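## Task

Move every nut and bolt into the bin labelled X while all other objects stay on the table. No item may stick out past a bin's rim, and the bins must sit upright and flat on the table at the end. Items count only if they stay put without the robot holding them, so the grippers must release and pull away before finishing.

## Robot and tools

ROBOT. Two six-joint arms, left_arm and right_arm, each ending in a two-finger parallel gripper. The names are labels and do not refer to sides of an image. Bases in the scene frame: left_arm at (-0.015, +0.410, 0) m, quat_wxyz (+0.998, 0, 0, -0.057); right_arm at (+0.050, -0.352, 0) m, quat_wxyz (+1.000, 0, 0, -0.008). Joint ranges (rad), base to hand: waist and shoulder about ±3.49 and ±3.14, elbow -1.187 to 4.328, forearm roll ±3.316, wrist pitch ±3.140, wrist roll ±3.927. Load limits: 142 N m for waist, shoulder, elbow; 35.6 N m for the three wrist joints, including a held object's weight.

FRAME. One shared scene frame: origin on the table surface midway between the arms, +x out across the table, +z up, left_arm on the +y side. Positions are in metres, orientations as quaternions with w first.

GRIPPER GEOMETRY. Fingers point along the gripper's +z and close along its x. end_effector_position is the point between the pads; fingertips extend 17.5 mm past it. Pure rotations pivot about that point, which lies 25 mm off the last joint's axis toward the gripper's -y. A flat block projects about 9 cm from that axis toward -y and rotates with the gripper.

THE ROW. Every motion command uses a row of 20 numbers covering both arms, even if one stays still: left_arm x, y, z, qw, qx, qy, qz, gripper position, force_limit, speed, then the same ten for right_arm. x, y, z and the quaternion are an absolute pose for that gripper's end_effector_position and orientation in the scene frame, not an offset. The last three per arm lie in [-1, 1]. position: +1 fully open (50 mm gap), about -0.65 pads meet, -1 means close until stopped by an object. force_limit: pad force about 20 N at -1, 102 N at 0, 185 N at +1 (actual can be ~17 % more). speed: gap rate 20 mm/s at -1, 85 at 0, 150 at +1. Resending an arm's last three gripper numbers leaves it unchanged; a 0 is a real command. To keep an arm still, resend its full pose from the last result plus its gripper numbers. To keep orientation steady, reuse the same quaternion rather than the drifted reported one.

TOOLS.
- execute_actions(actions): a list of actions; each action is a list of up to 15 rows, each row one 1/30 s control step; a short list repeats its final row to fill 15 steps. An empty list just reports state and images. An action is rejected for both arms if any target lies over 0.6 m from that gripper's current position along any of the gripper's own axes; a malformed action, or a first action failing that check against the last reported state, rejects the whole call.
- move(target, speed, blocking): target is one 20-number row. Each gripper follows a straight line to its pose; both arms finish together, in 0.5 to 10 s (cut short at 10 s). speed is path top speed in m/s, 0.002 to 0.5, default 0.25; rotation up to twice that in rad/s, taking the shorter way. Gripper numbers are applied at the start. Paths ignore obstacles and the other arm. Arms lag, stray, and may overshoot speed when nearly straight. blocking=false returns after 0.5 s while motion continues; then use wait or stop before new rows or moves.
- wait(seconds): 0 to 10; holds last commands, returns early if a move ends.
- stop(): brakes a running move; needs stopping distance; fingers continue.
- zoom_image(camera, region): camera is cam_high, cam_low, cam_left_wrist or cam_right_wrist (each 896x504); region [x0, y0, x1, y1] in pixels from top-left, at most 504x504.
- read_manual(section): only "licences"; no motion.
- finished_scene(scene): integer number of the current scene; ends it permanently and reports success.

CONTROL LIMITS. Each step the commanded pose is clipped to within 70 mm and 16 degrees of the measured one, then solved by damped IK, favouring position over orientation. Far targets need several actions, and after an action the arm goes no further than its last clipped pose, so keep sending the remainder. Elbows stop just short of straight. Joint speed caps: 2.62 rad/s waist/shoulder, 3.14 elbow, 3.93 wrists, with 0.5 s to ramp up.

RESULTS. The state line gives each gripper's position and quaternion (less accurate at long reach). "Hand target" shows where the controller is driving. "pose unreachable" means the clearance check altered or blocked that arm's command. Step readings list positions at some steps; HELD marks steps where that arm was held back. A move adds a "move:" line: done, off_target, moving, held, or fault, plus limits=paced (pose clipped) or limits=held (steps blocked; the arm may then jump faster), and distances to target. object_status: 0 moving, 1 stopped while opening, 2 stopped while closing (a grip), 3 reached the command or pads met (usually nothing held). Opening ≈ (250 - position_measured) × 0.202 mm.

GRIPPING. Close with -1 and confirm status 2. A new position number resets status to 0 until fingers settle. New force_limit or speed only apply after a position change of at least 0.01; for a softer grip, open first. Fingers re-close automatically if the object slips, except after gripping at force_limit -1, where status stays 2 even when empty. Off-centre grips on fixed objects weaken over time.

AVOID. Knocking anything off the table. Arms touching or pushing each other. Driving targets past contact: arms are stiff, and joint torque at its limit or 150 N external force causes a 10 s stop that skips the rest of the call. Fast impacts, drops and slips. Long loaded holds heat motors (MOTOR HOT warns; OVER-TEMPERATURE FAULT brakes the arm). Held parts may be tugged and loose items pushed occasionally. The robot keeps running while you compose replies, holding its last command.

Each tool is called after "Emit:" by a JSON object that holds its "op" and its "data".

## Session

Emit:
{"op": "execute_actions", "data": {"actions": []}}

Scene clock: 0.00 s.
left_arm: end_effector_position=(+0.5444, -0.2009, +0.1830) position_measured=3 object_status=3 end_effector_quat_wxyz=(+0.331, +0.659, -0.295, +0.607) | right_arm: end_effector_position=(+0.5286, -0.3129, +0.1920) position_measured=3 object_status=3 end_effector_quat_wxyz=(-0.523, -0.295, +0.793, +0.105)
Joint positions: left_arm=[-0.474  0.543 -0.202 -0.493  0.762 -1.137] | right_arm=[ 0.32   0.952  0.846 -0.244 -2.57   1.854]
Joint velocities: left_arm=[-0.001  0.    -0.    -0.001 -0.002 -0.   ] | right_arm=[-0.     0.     0.     0.     0.     0.001]
Hand target (left_arm): +0.544, -0.201, +0.183; +0.331, +0.659, -0.295, +0.607
Hand target (right_arm): +0.529, -0.313, +0.192; -0.523, -0.295, +0.793, +0.105

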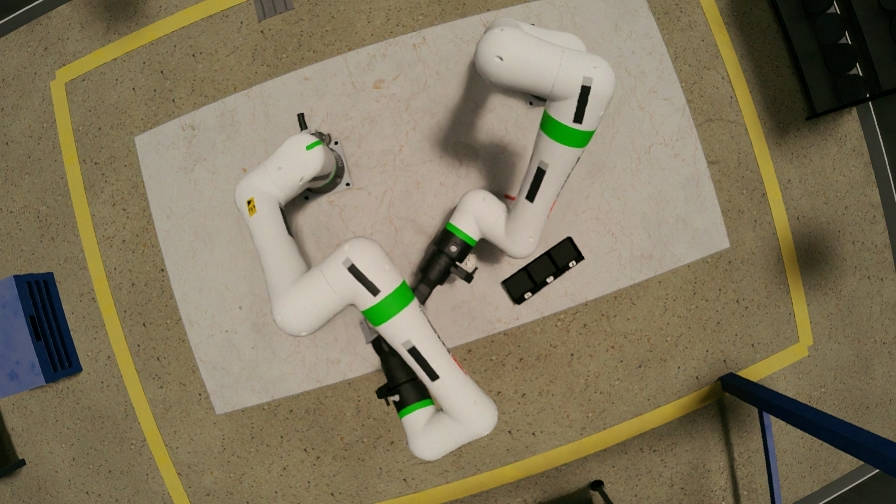

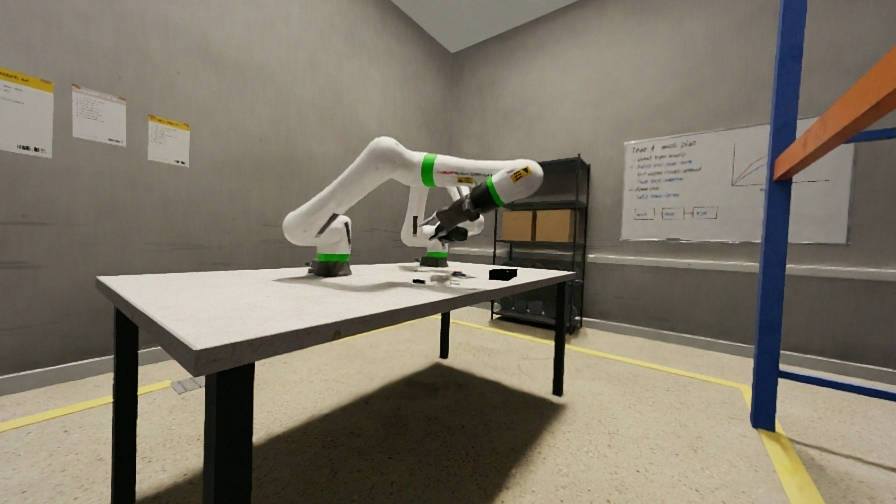

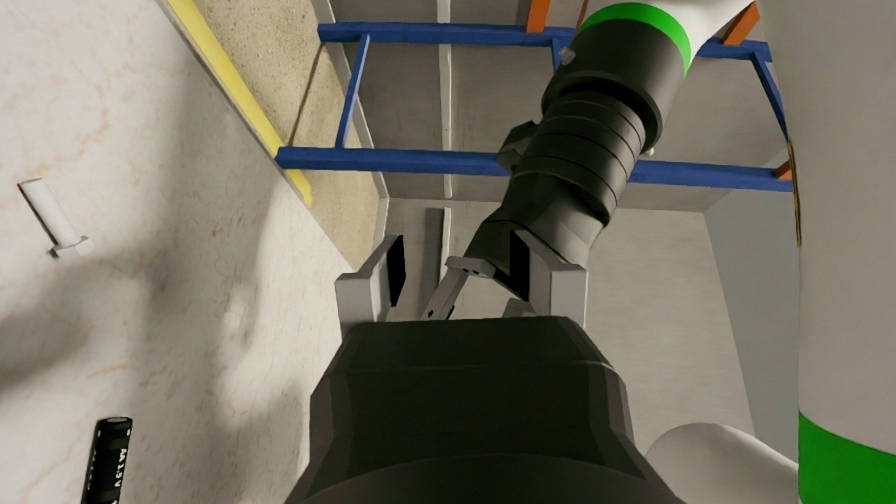

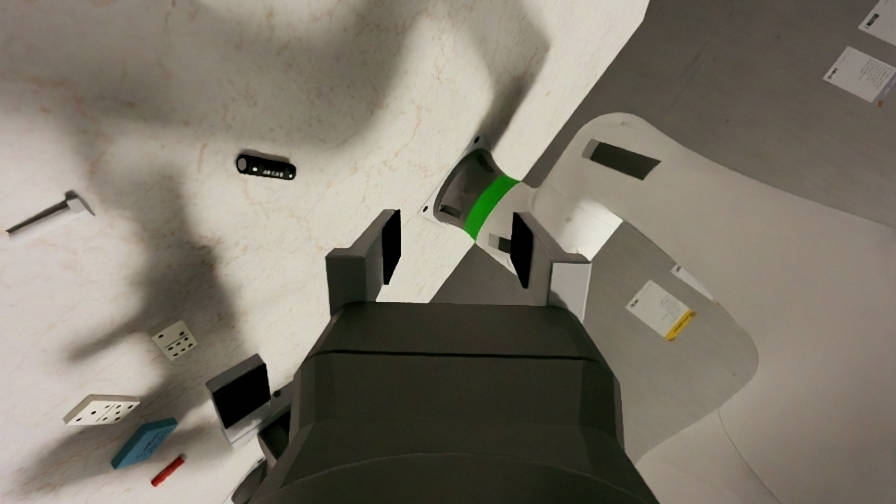

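Emit:
{"op": "zoom_image", "data": {"camera": "cam_high", "region": [490, 225, 600, 315]}}

Emit:
{"op": "zoom_image", "data": {"camera": "cam_right_wrist", "region": [0, 130, 330, 504]}}

Emit:
{"op": "zoom_image", "data": {"camera": "cam_low", "region": [380, 180, 560, 300]}}

Emit:
{"op": "zoom_image", "data": {"camera": "cam_high", "region": [340, 170, 600, 420]}}

Region (490, 225, 600, 315) of cam_high's 896x504 image, scaled by 4.582, with more detail than that image has; it fills the top 412 rows of this view, and the rest is white.

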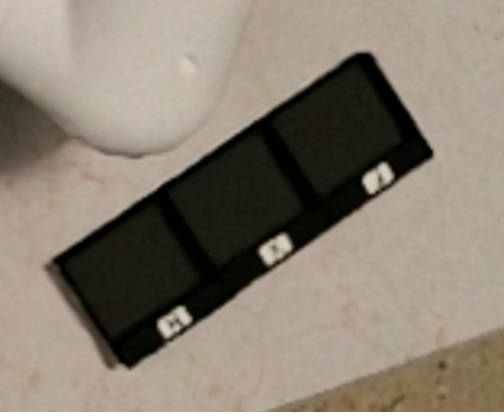

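Region (0, 130, 330, 504) of cam_right_wrist's 896x504 image, scaled by 1.348, with more detail than that image has; it fills the left 445 columns of this view, and the rest is white.

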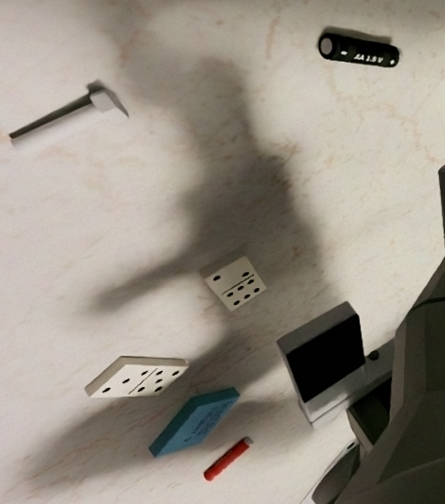

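Region (380, 180, 560, 300) of cam_low's 896x504 image, scaled by 2.800, with more detail than that image has.

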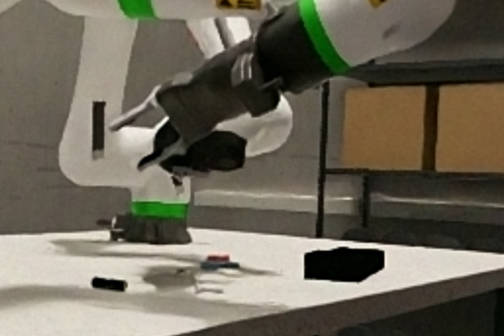

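Region (340, 170, 600, 420) of cam_high's 896x504 image, scaled by 1.938, with more detail than that image has; it fills the top 485 rows of this view, and the rest is white.

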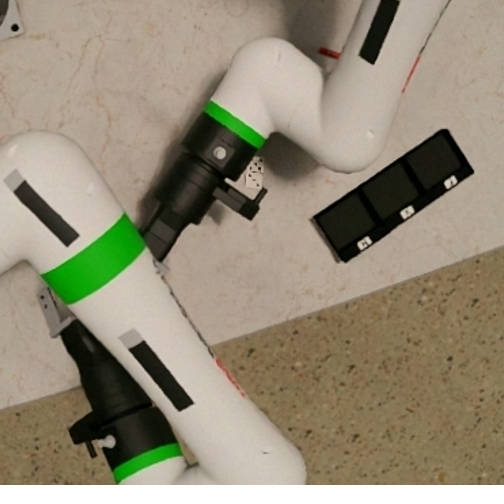

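Emit:
{"op": "move", "data": {"target": [0.597, 0.535, 0.242, -0.0391, 0.7155, 0.0972, 0.6903, 1, -0.5, 0.5, 0.552, -0.195, 0.14, 0, -0.4540, 0.8910, 0, 1, -0.2, 0.5], "speed": 0.45}}

Scene clock: 97.80 s.
left_arm: end_effector_position=(+0.5962, +0.5342, +0.2424) position_measured=3 object_status=3 end_effector_quat_wxyz=(-0.037, +0.716, +0.099, +0.690) | right_arm: end_effector_position=(+0.5520, -0.1956, +0.1394) position_measured=3 object_status=3 end_effector_quat_wxyz=(+0.000, -0.454, +0.891, -0.000)
Joint positions: left_arm=[ 0.638 -0.004 -0.746 -0.494  0.758 -1.13 ] | right_arm=[ 0.617  0.199 -0.083  0.001 -1.288  1.913]
Joint velocities: left_arm=[-0.    -0.002  0.001 -0.004 -0.005  0.004] | right_arm=[ 0.    -0.001 -0.001 -0.    -0.    -0.001]
Hand target (left_arm): +0.596, +0.534, +0.243; -0.038, +0.716, +0.099, +0.690
Hand target (right_arm): +0.552, -0.196, +0.139; +0.000, -0.454, +0.891, -0.000
Off the commanded pose (left_arm): 0.001 m, 0 deg.
Off the commanded pose (right_arm): 0.001 m, 0 deg.
move: done; limits=paced

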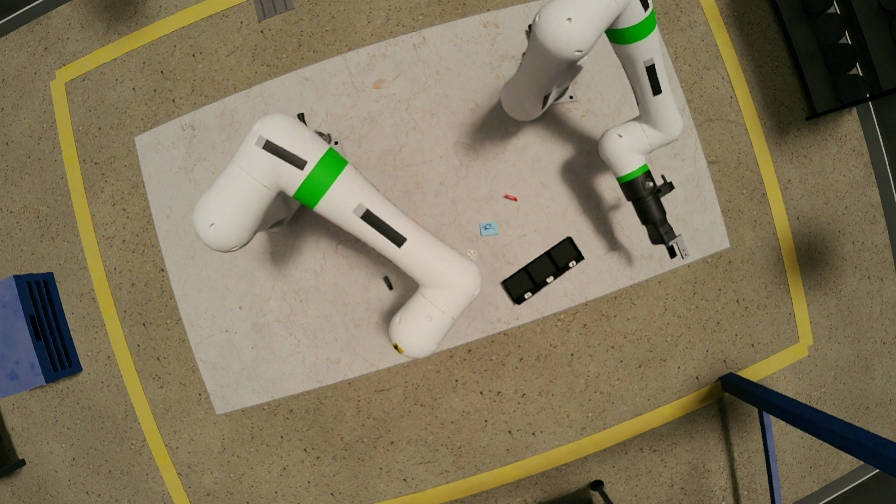

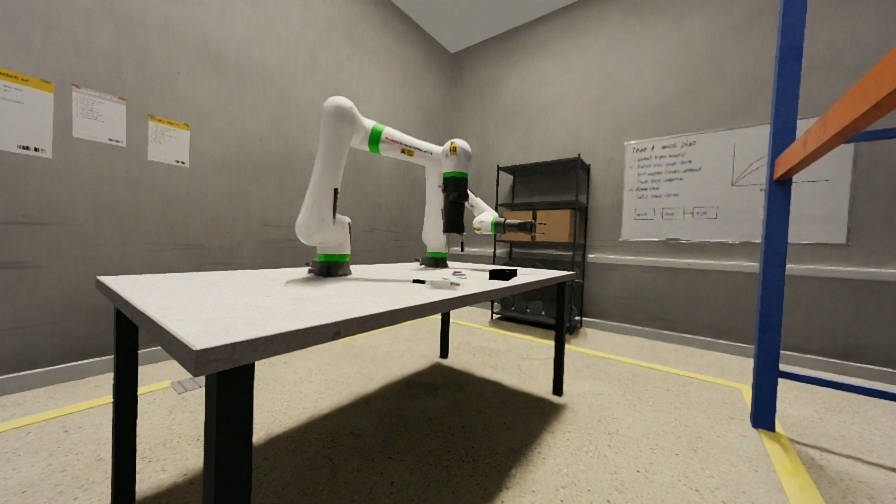

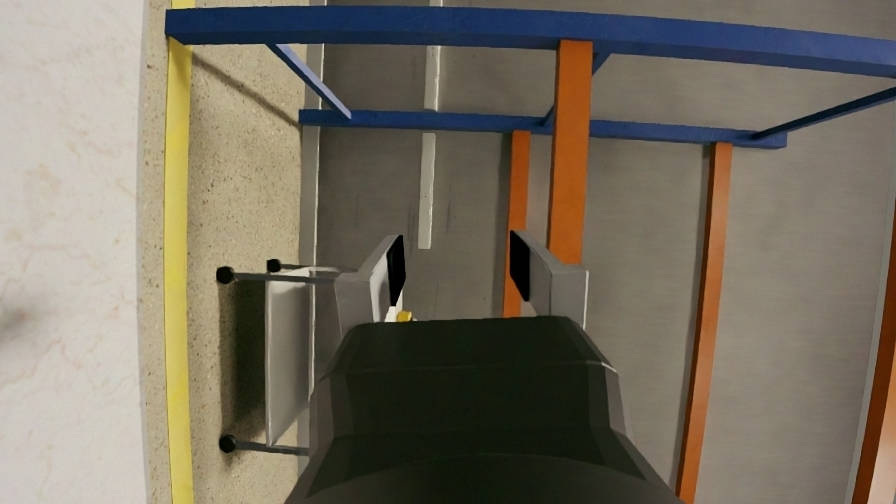

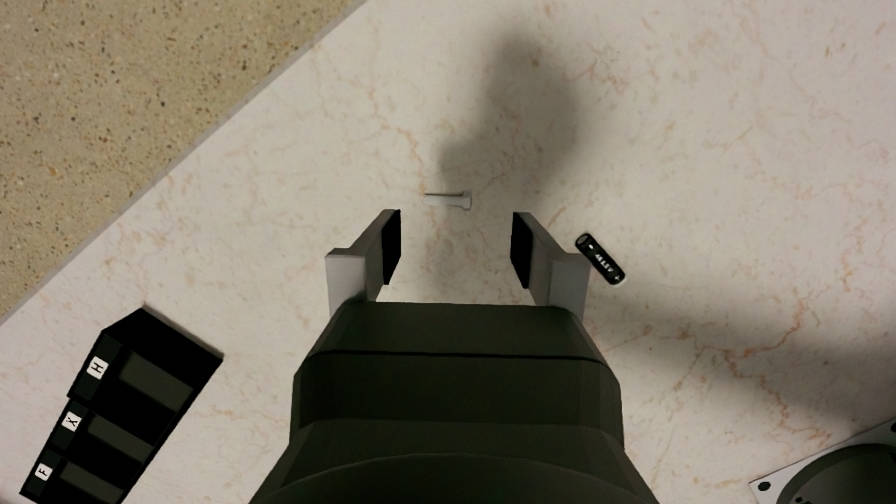

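Emit:
{"op": "zoom_image", "data": {"camera": "cam_right_wrist", "region": [360, 170, 560, 300]}}

Emit:
{"op": "zoom_image", "data": {"camera": "cam_right_wrist", "region": [0, 290, 240, 504]}}

Emit:
{"op": "zoom_image", "data": {"camera": "cam_high", "region": [340, 60, 740, 380]}}

Region (360, 170, 560, 300) of cam_right_wrist's 896x504 image, scaled by 2.520, with more detail than that image has; it fills the top 328 rows of this view, and the rest is white.

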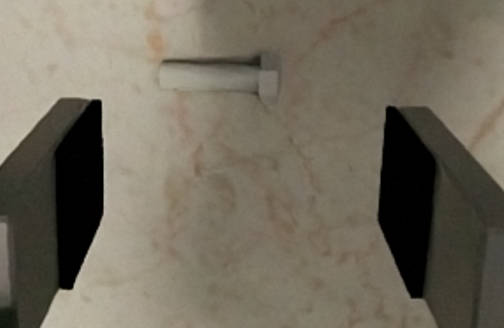

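Region (0, 290, 240, 504) of cam_right_wrist's 896x504 image, scaled by 2.100, with more detail than that image has; it fills the top 449 rows of this view, and the rest is white.

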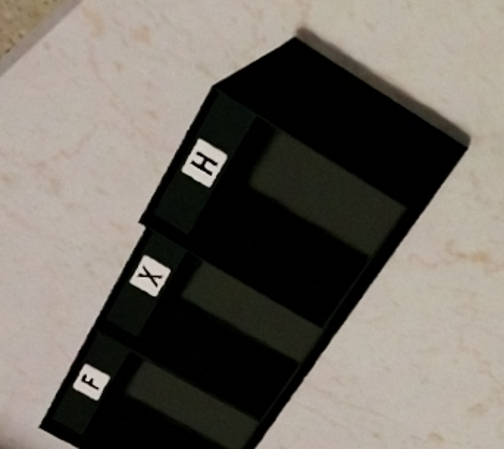

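Region (340, 60, 740, 380) of cam_high's 896x504 image, scaled by 1.260, with more detail than that image has; it fills the top 403 rows of this view, and the rest is white.

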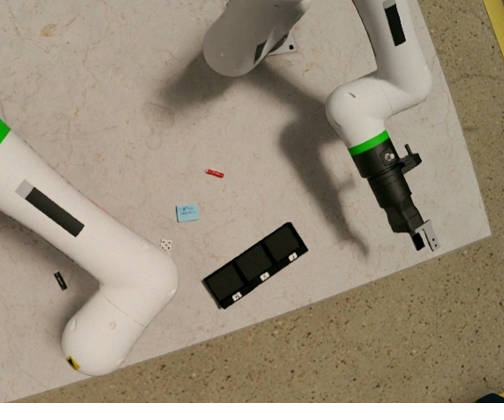

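Emit:
{"op": "move", "data": {"target": [0.597, 0.535, 0.242, -0.0391, 0.7155, 0.0972, 0.6903, 1, -0.5, 0.5, 0.5498, -0.1878, 0.023, 0, -0.4540, 0.8910, 0, 1, -0.2, 0.5], "speed": 0.15}}

Scene clock: 121.80 s.
left_arm: end_effector_position=(+0.5970, +0.5350, +0.2420) position_measured=3 object_status=3 end_effector_quat_wxyz=(-0.039, +0.716, +0.097, +0.690) | right_arm: end_effector_position=(+0.5497, -0.1878, +0.0231) position_measured=3 object_status=3 end_effector_quat_wxyz=(+0.000, -0.454, +0.891, +0.000)
Joint positions: left_arm=[ 0.639  0.001 -0.744 -0.493  0.762 -1.137] | right_arm=[ 0.632  0.316 -0.231 -0.    -1.024  1.899]
Joint velocities: left_arm=[ 0.001 -0.     0.    -0.001 -0.001 -0.   ] | right_arm=[-0.     0.002 -0.001  0.003 -0.001  0.001]
Hand target (left_arm): +0.597, +0.535, +0.242; -0.039, +0.716, +0.097, +0.690
Hand target (right_arm): +0.550, -0.188, +0.023; +0.000, -0.454, +0.891, +0.000
Off the commanded pose (left_arm): 0.000 m, 0 deg.
Off the commanded pose (right_arm): 0.000 m, 0 deg.
move: done

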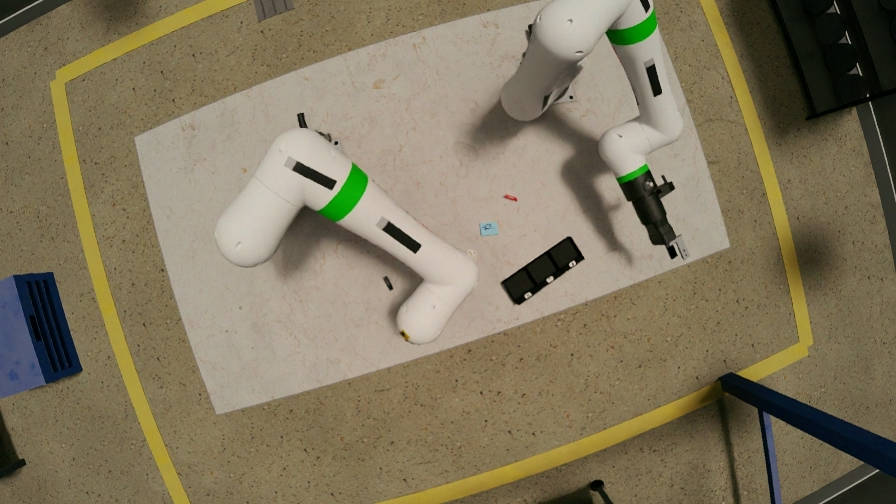

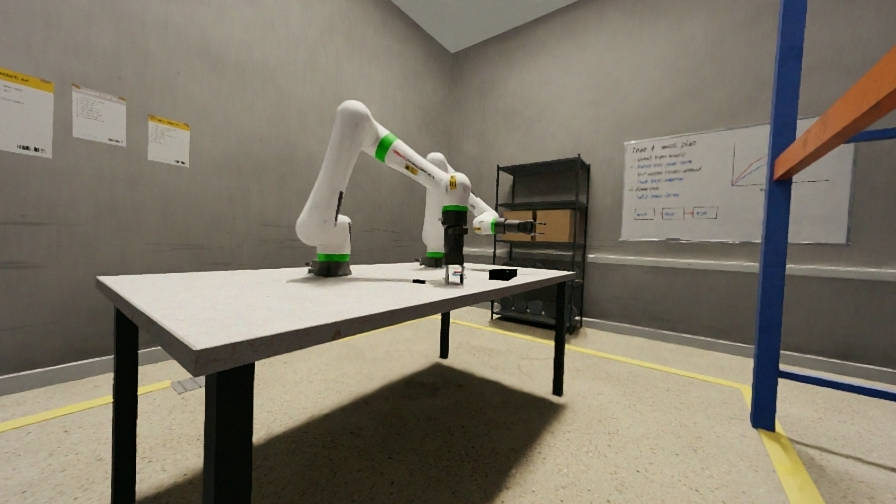

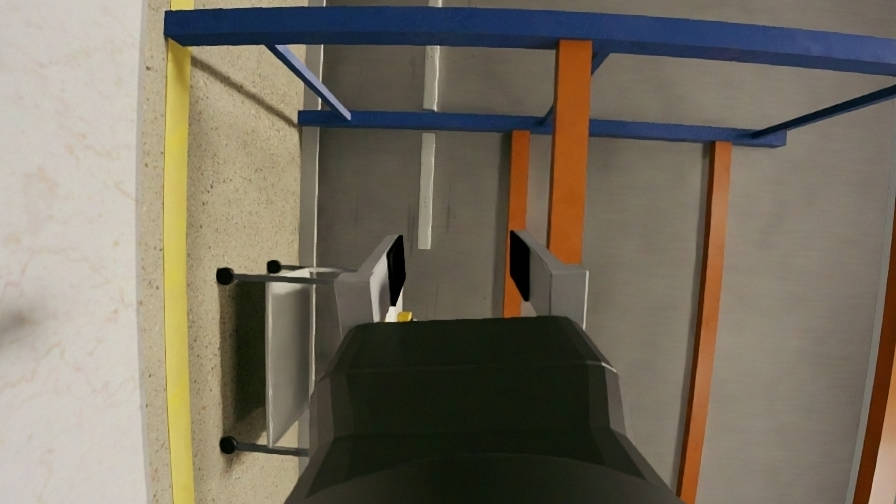

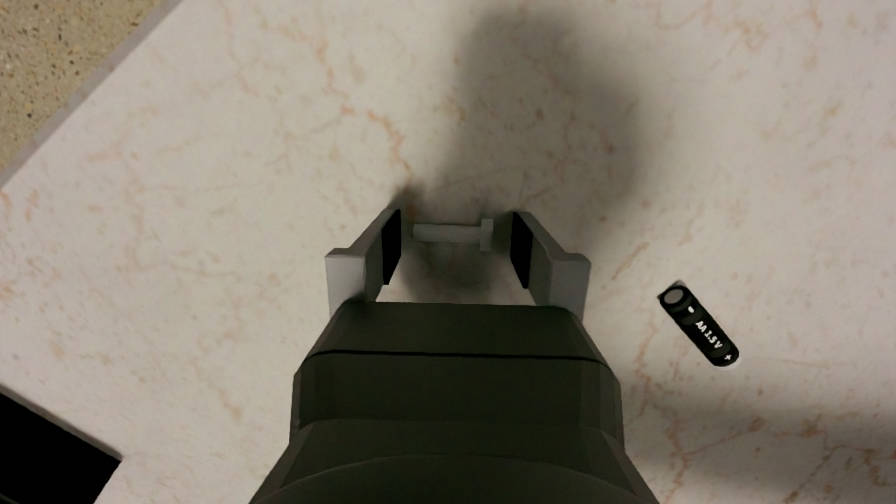

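Emit:
{"op": "zoom_image", "data": {"camera": "cam_right_wrist", "region": [380, 180, 540, 300]}}

Emit:
{"op": "zoom_image", "data": {"camera": "cam_low", "region": [430, 255, 480, 295]}}

Region (380, 180, 540, 300) of cam_right_wrist's 896x504 image, scaled by 3.150, with more detail than that image has; it fills the top 378 rows of this view, and the rest is white.

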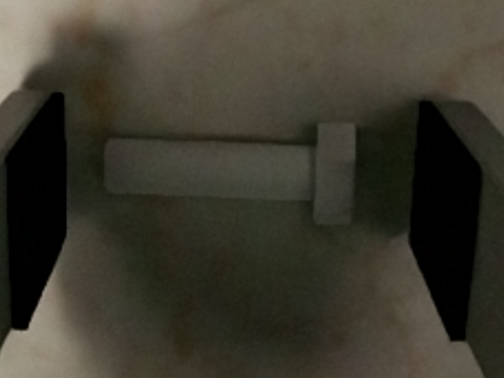

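Region (430, 255, 480, 295) of cam_low's 896x504 image, scaled by 10.080, with more detail than that image has; it fills the top 403 rows of this view, and the rest is white.

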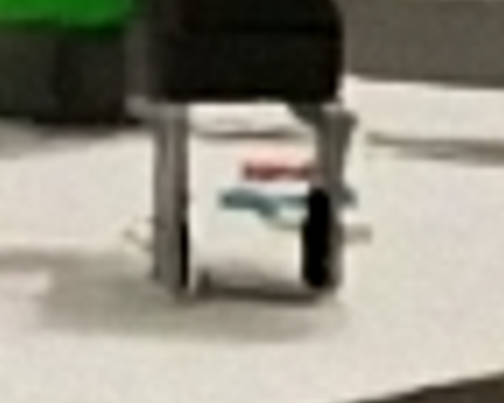

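Emit:
{"op": "execute_actions", "data": {"actions": [[[0.597, 0.535, 0.242, -0.0391, 0.7155, 0.0972, 0.6903, 1, -0.5, 0.5, 0.5499, -0.1876, 0.0226, 0, -0.4540, 0.8910, 0, 1, -0.2, 0.5],[0.597, 0.535, 0.242, -0.0391, 0.7155, 0.0972, 0.6903, 1, -0.5, 0.5, 0.5501, -0.1874, 0.0219, 0, -0.4540, 0.8910, 0, 1, -0.2, 0.5],[0.597, 0.535, 0.242, -0.0391, 0.7155, 0.0972, 0.6903, 1, -0.5, 0.5, 0.5503, -0.1871, 0.0211, 0, -0.4540, 0.8910, 0, 1, -0.2, 0.5],[0.597, 0.535, 0.242, -0.0391, 0.7155, 0.0972, 0.6903, 1, -0.5, 0.5, 0.5505, -0.1868, 0.0203, 0, -0.4540, 0.8910, 0, -1, -0.3, -0.4],[0.597, 0.535, 0.242, -0.0391, 0.7155, 0.0972, 0.6903, 1, -0.5, 0.5, 0.5506, -0.1866, 0.0198, 0, -0.4540, 0.8910, 0, -1, -0.3, -0.4],[0.597, 0.535, 0.242, -0.0391, 0.7155, 0.0972, 0.6903, 1, -0.5, 0.5, 0.5506, -0.1866, 0.0195, 0, -0.4540, 0.8910, 0, -1, -0.3, -0.4]]]}}

Emit:
{"op": "zoom_image", "data": {"camera": "cam_right_wrist", "region": [380, 180, 540, 300]}}

Scene clock: 134.87 s.
left_arm: end_effector_position=(+0.5970, +0.5350, +0.2420) position_measured=3 object_status=3 end_effector_quat_wxyz=(-0.039, +0.716, +0.097, +0.690) | right_arm: end_effector_position=(+0.5506, -0.1866, +0.0195) position_measured=95 object_status=0 end_effector_quat_wxyz=(+0.000, -0.454, +0.891, +0.000)
Joint positions: left_arm=[ 0.639  0.001 -0.744 -0.493  0.762 -1.137] | right_arm=[ 0.633  0.323 -0.231 -0.    -1.017  1.897]
Joint velocities: left_arm=[-0.    -0.     0.     0.001  0.002 -0.001] | right_arm=[ 0.     0.001 -0.001  0.001 -0.    -0.001]
Hand target (left_arm): +0.597, +0.535, +0.242; -0.039, +0.716, +0.097, +0.690
Hand target (right_arm): +0.551, -0.187, +0.020; +0.000, -0.454, +0.891, +0.000
Off the commanded pose (left_arm): 0.000 m, 0 deg.
Off the commanded pose (right_arm): 0.000 m, 0 deg.
Step readings (end_effector_position):
0: left_arm (+0.5970, +0.5350, +0.2420) | right_arm (+0.5497, -0.1878, +0.0231)
1: left_arm (+0.5970, +0.5350, +0.2420) | right_arm (+0.5497, -0.1878, +0.0231)
2: left_arm (+0.5970, +0.5350, +0.2420) | right_arm (+0.5498, -0.1877, +0.0228)
4: left_arm (+0.5970, +0.5350, +0.2420) | right_arm (+0.5500, -0.1874, +0.0215)
8: left_arm (+0.5970, +0.5350, +0.2420) | right_arm (+0.5506, -0.1866, +0.0196)
15: end_effector_position above

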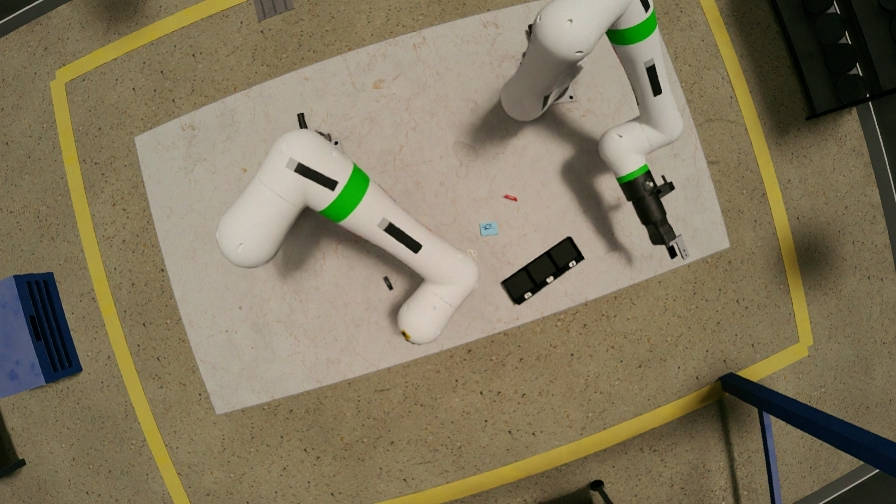

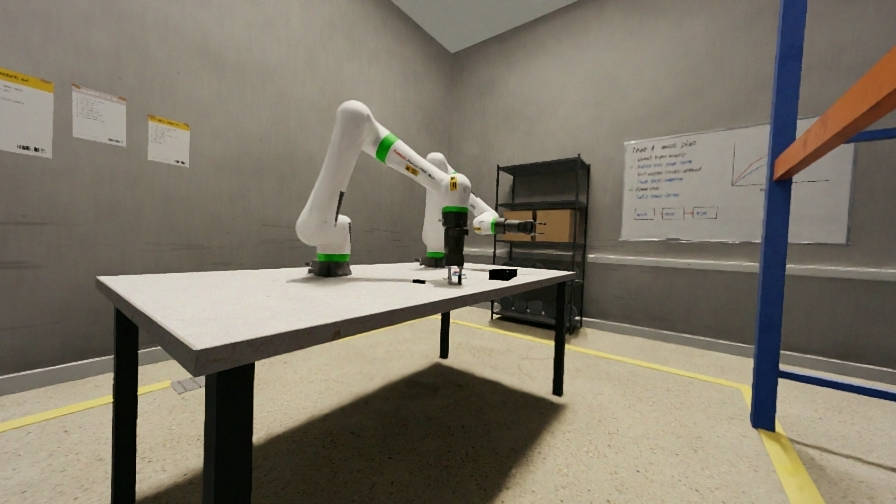

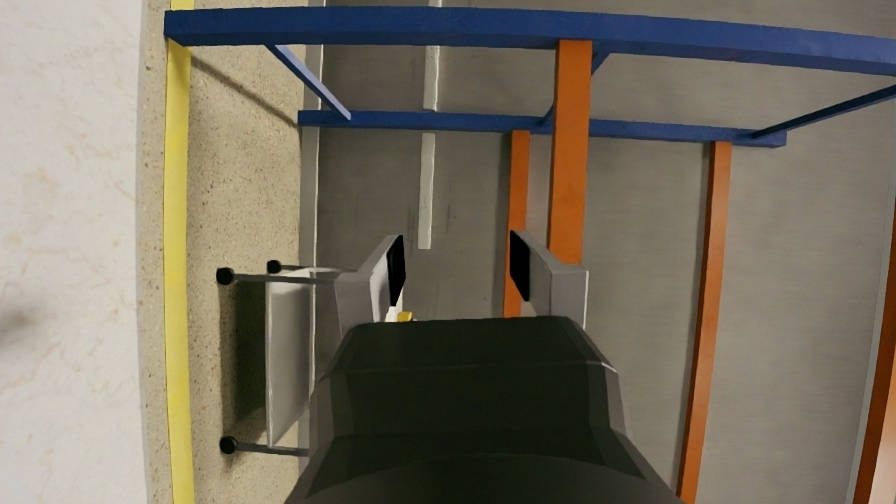

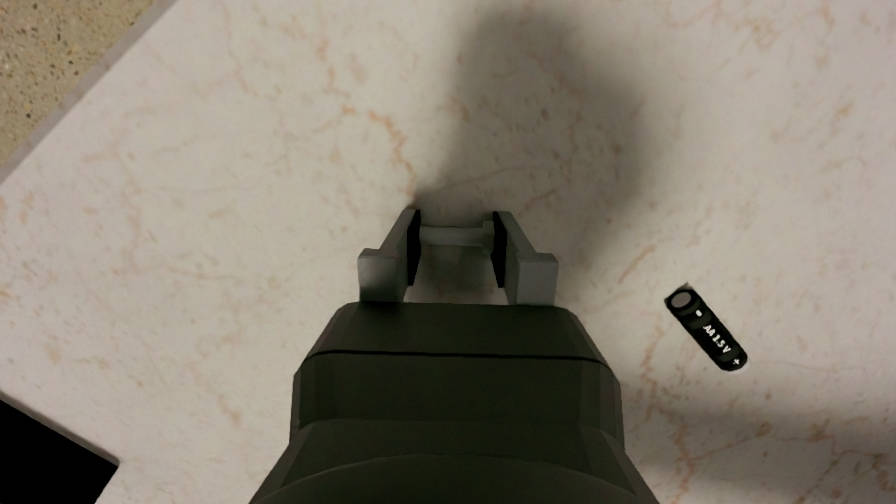

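Region (380, 180, 540, 300) of cam_right_wrist's 896x504 image, scaled by 3.150, with more detail than that image has; it fills the top 378 rows of this view, and the rest is white.

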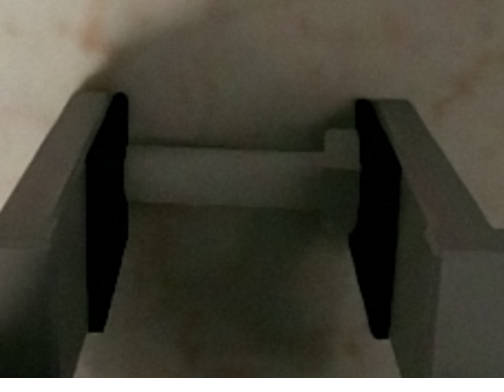

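Emit:
{"op": "move", "data": {"target": [0.597, 0.535, 0.242, -0.0391, 0.7155, 0.0972, 0.6903, 1, -0.5, 0.5, 0.541, 0.201, 0.11, 0, -0.7986, 0.6018, 0, -1, -0.3, -0.4], "speed": 0.4}}

Scene clock: 165.50 s.
left_arm: end_effector_position=(+0.5970, +0.5350, +0.2420) position_measured=3 object_status=3 end_effector_quat_wxyz=(-0.039, +0.716, +0.097, +0.690) | right_arm: end_effector_position=(+0.5420, +0.2010, +0.1101) position_measured=95 object_status=2 end_effector_quat_wxyz=(-0.000, +0.798, -0.602, +0.000)
Joint positions: left_arm=[ 0.639  0.001 -0.744 -0.493  0.762 -1.137] | right_arm=[ 1.062  0.751  0.642  0.001 -1.461  2.374]
Joint velocities: left_arm=[ 0.002 -0.     0.    -0.    -0.    -0.001] | right_arm=[-0.001  0.     0.003 -0.001 -0.002  0.001]
Hand target (left_arm): +0.597, +0.535, +0.242; -0.039, +0.716, +0.097, +0.690
Hand target (right_arm): +0.542, +0.201, +0.110; -0.000, +0.798, -0.602, +0.000
Off the commanded pose (left_arm): 0.000 m, 0 deg.
Off the commanded pose (right_arm): 0.001 m, 0 deg.
move: done

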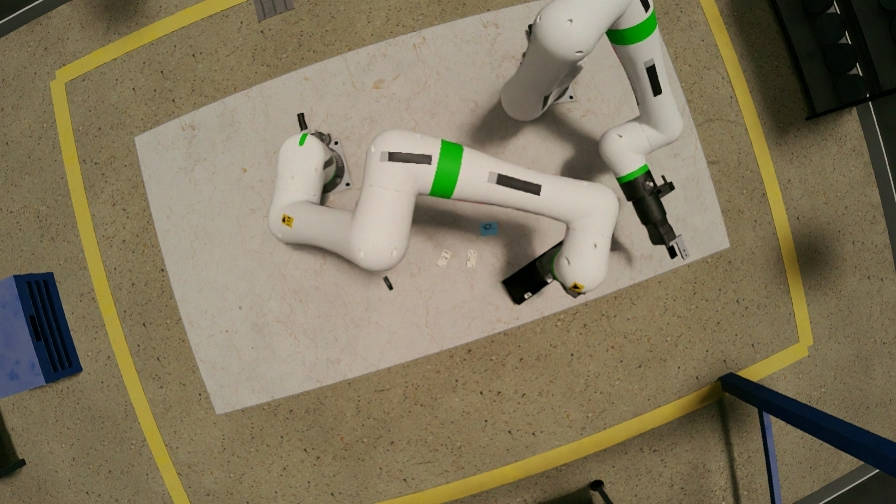

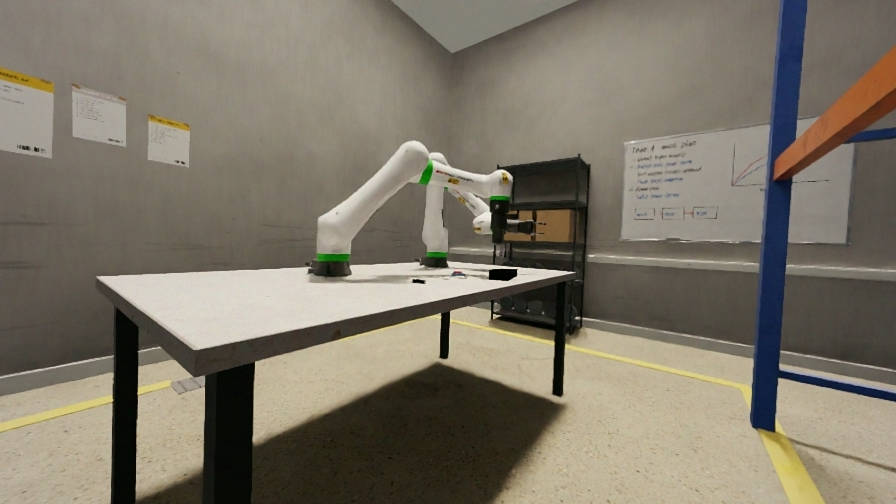

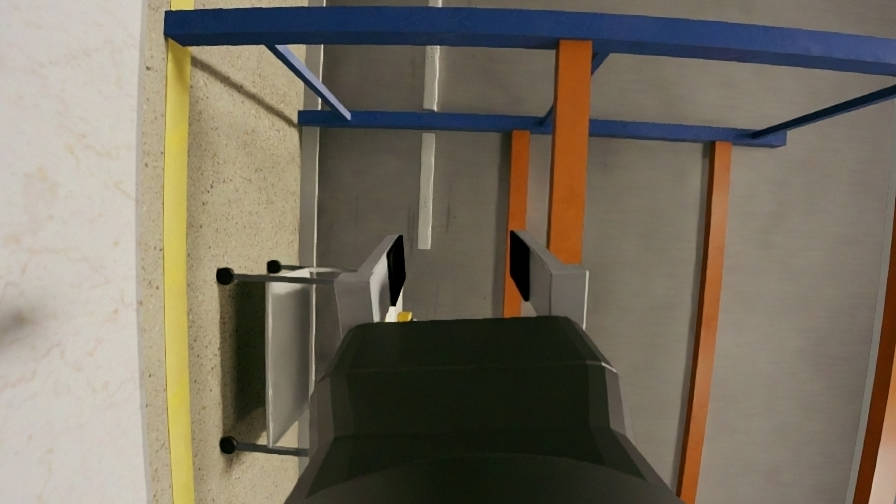

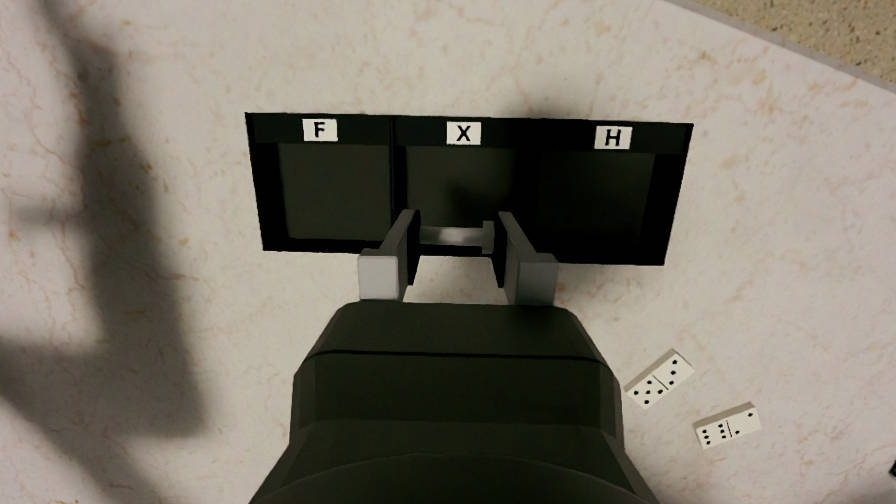

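Emit:
{"op": "execute_actions", "data": {"actions": []}}

Scene clock: 176.97 s.
left_arm: end_effector_position=(+0.5970, +0.5350, +0.2420) position_measured=3 object_status=3 end_effector_quat_wxyz=(-0.039, +0.716, +0.097, +0.690) | right_arm: end_effector_position=(+0.5420, +0.2010, +0.1101) position_measured=95 object_status=2 end_effector_quat_wxyz=(-0.000, +0.798, -0.602, +0.000)
Joint positions: left_arm=[ 0.639  0.001 -0.744 -0.493  0.762 -1.137] | right_arm=[ 1.062  0.751  0.642  0.001 -1.461  2.374]
Joint velocities: left_arm=[-0.    -0.    -0.001 -0.    -0.     0.   ] | right_arm=[-0.     0.    -0.001  0.    -0.     0.   ]
Hand target (left_arm): +0.597, +0.535, +0.242; -0.039, +0.716, +0.097, +0.690
Hand target (right_arm): +0.542, +0.201, +0.110; -0.000, +0.798, -0.602, +0.000
Off the commanded pose (left_arm): 0.000 m, 0 deg.
Off the commanded pose (right_arm): 0.001 m, 0 deg.

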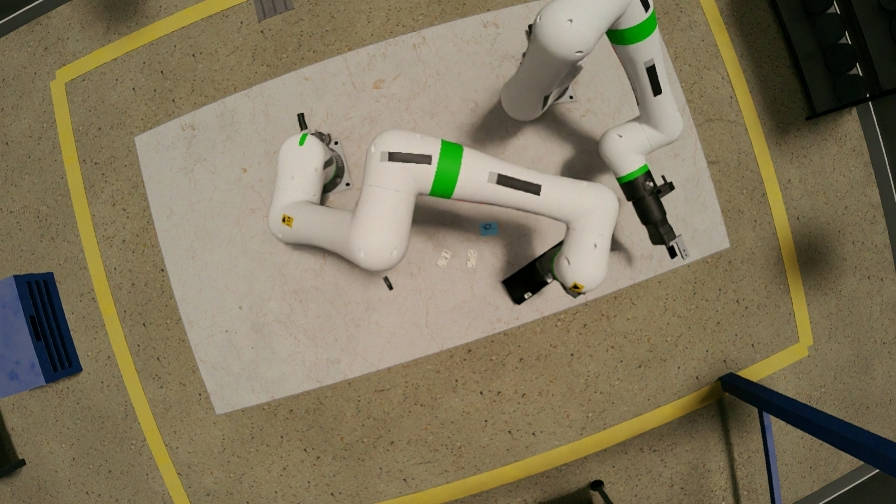

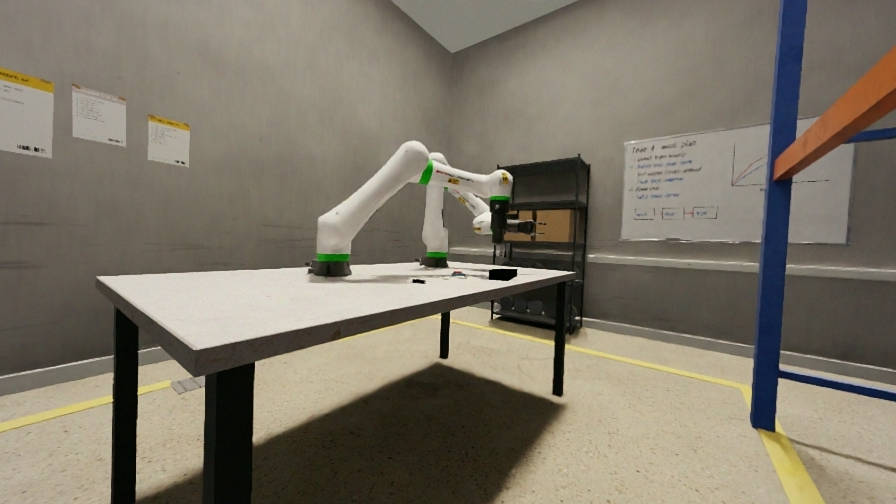

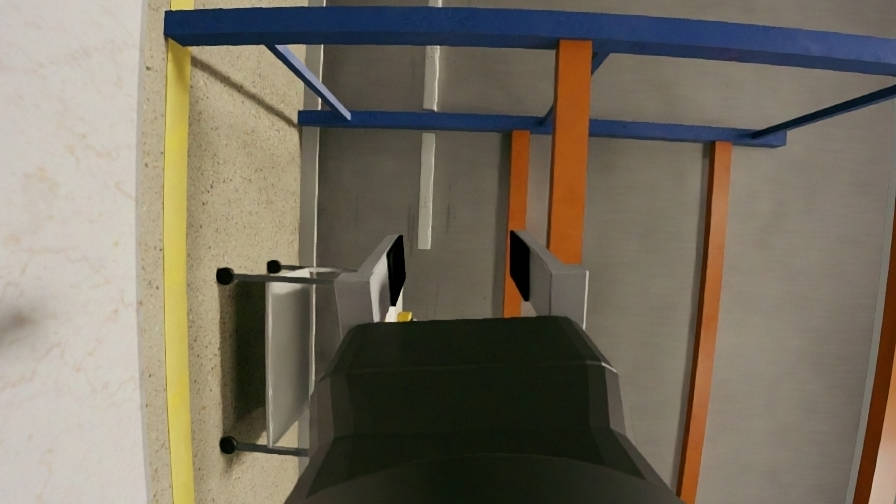

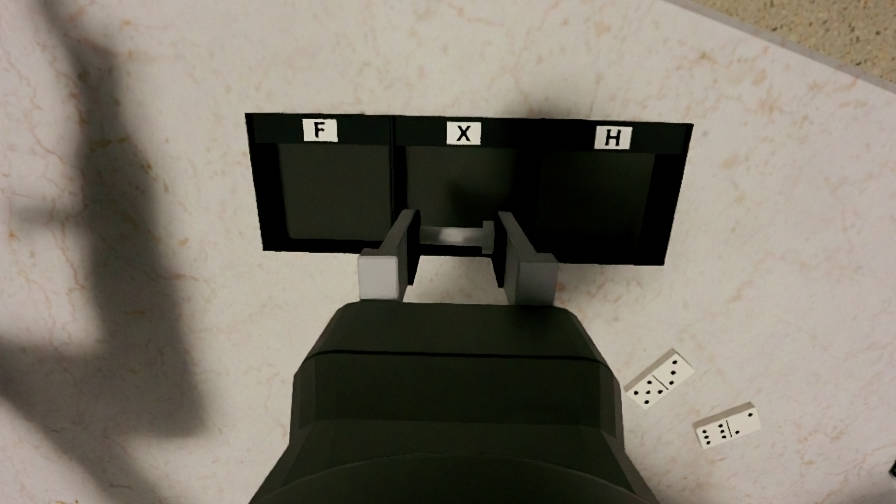

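Emit:
{"op": "zoom_image", "data": {"camera": "cam_high", "region": [360, 200, 560, 320]}}

Emit:
{"op": "zoom_image", "data": {"camera": "cam_low", "region": [390, 240, 550, 300]}}

Region (360, 200, 560, 320) of cam_high's 896x504 image, scaled by 2.520, with more detail than that image has; it fills the top 302 rows of this view, and the rest is white.

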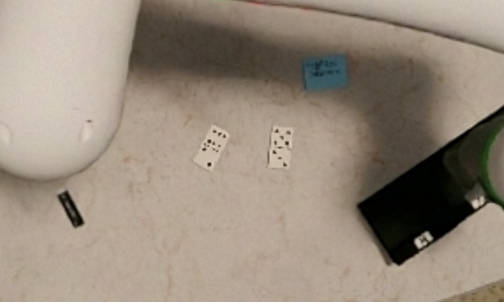

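Region (390, 240, 550, 300) of cam_low's 896x504 image, scaled by 3.150, with more detail than that image has; it fills the top 189 rows of this view, and the rest is white.

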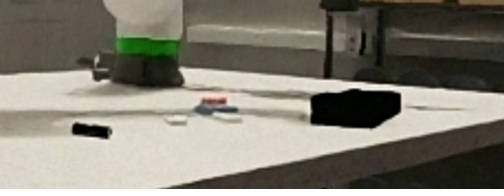

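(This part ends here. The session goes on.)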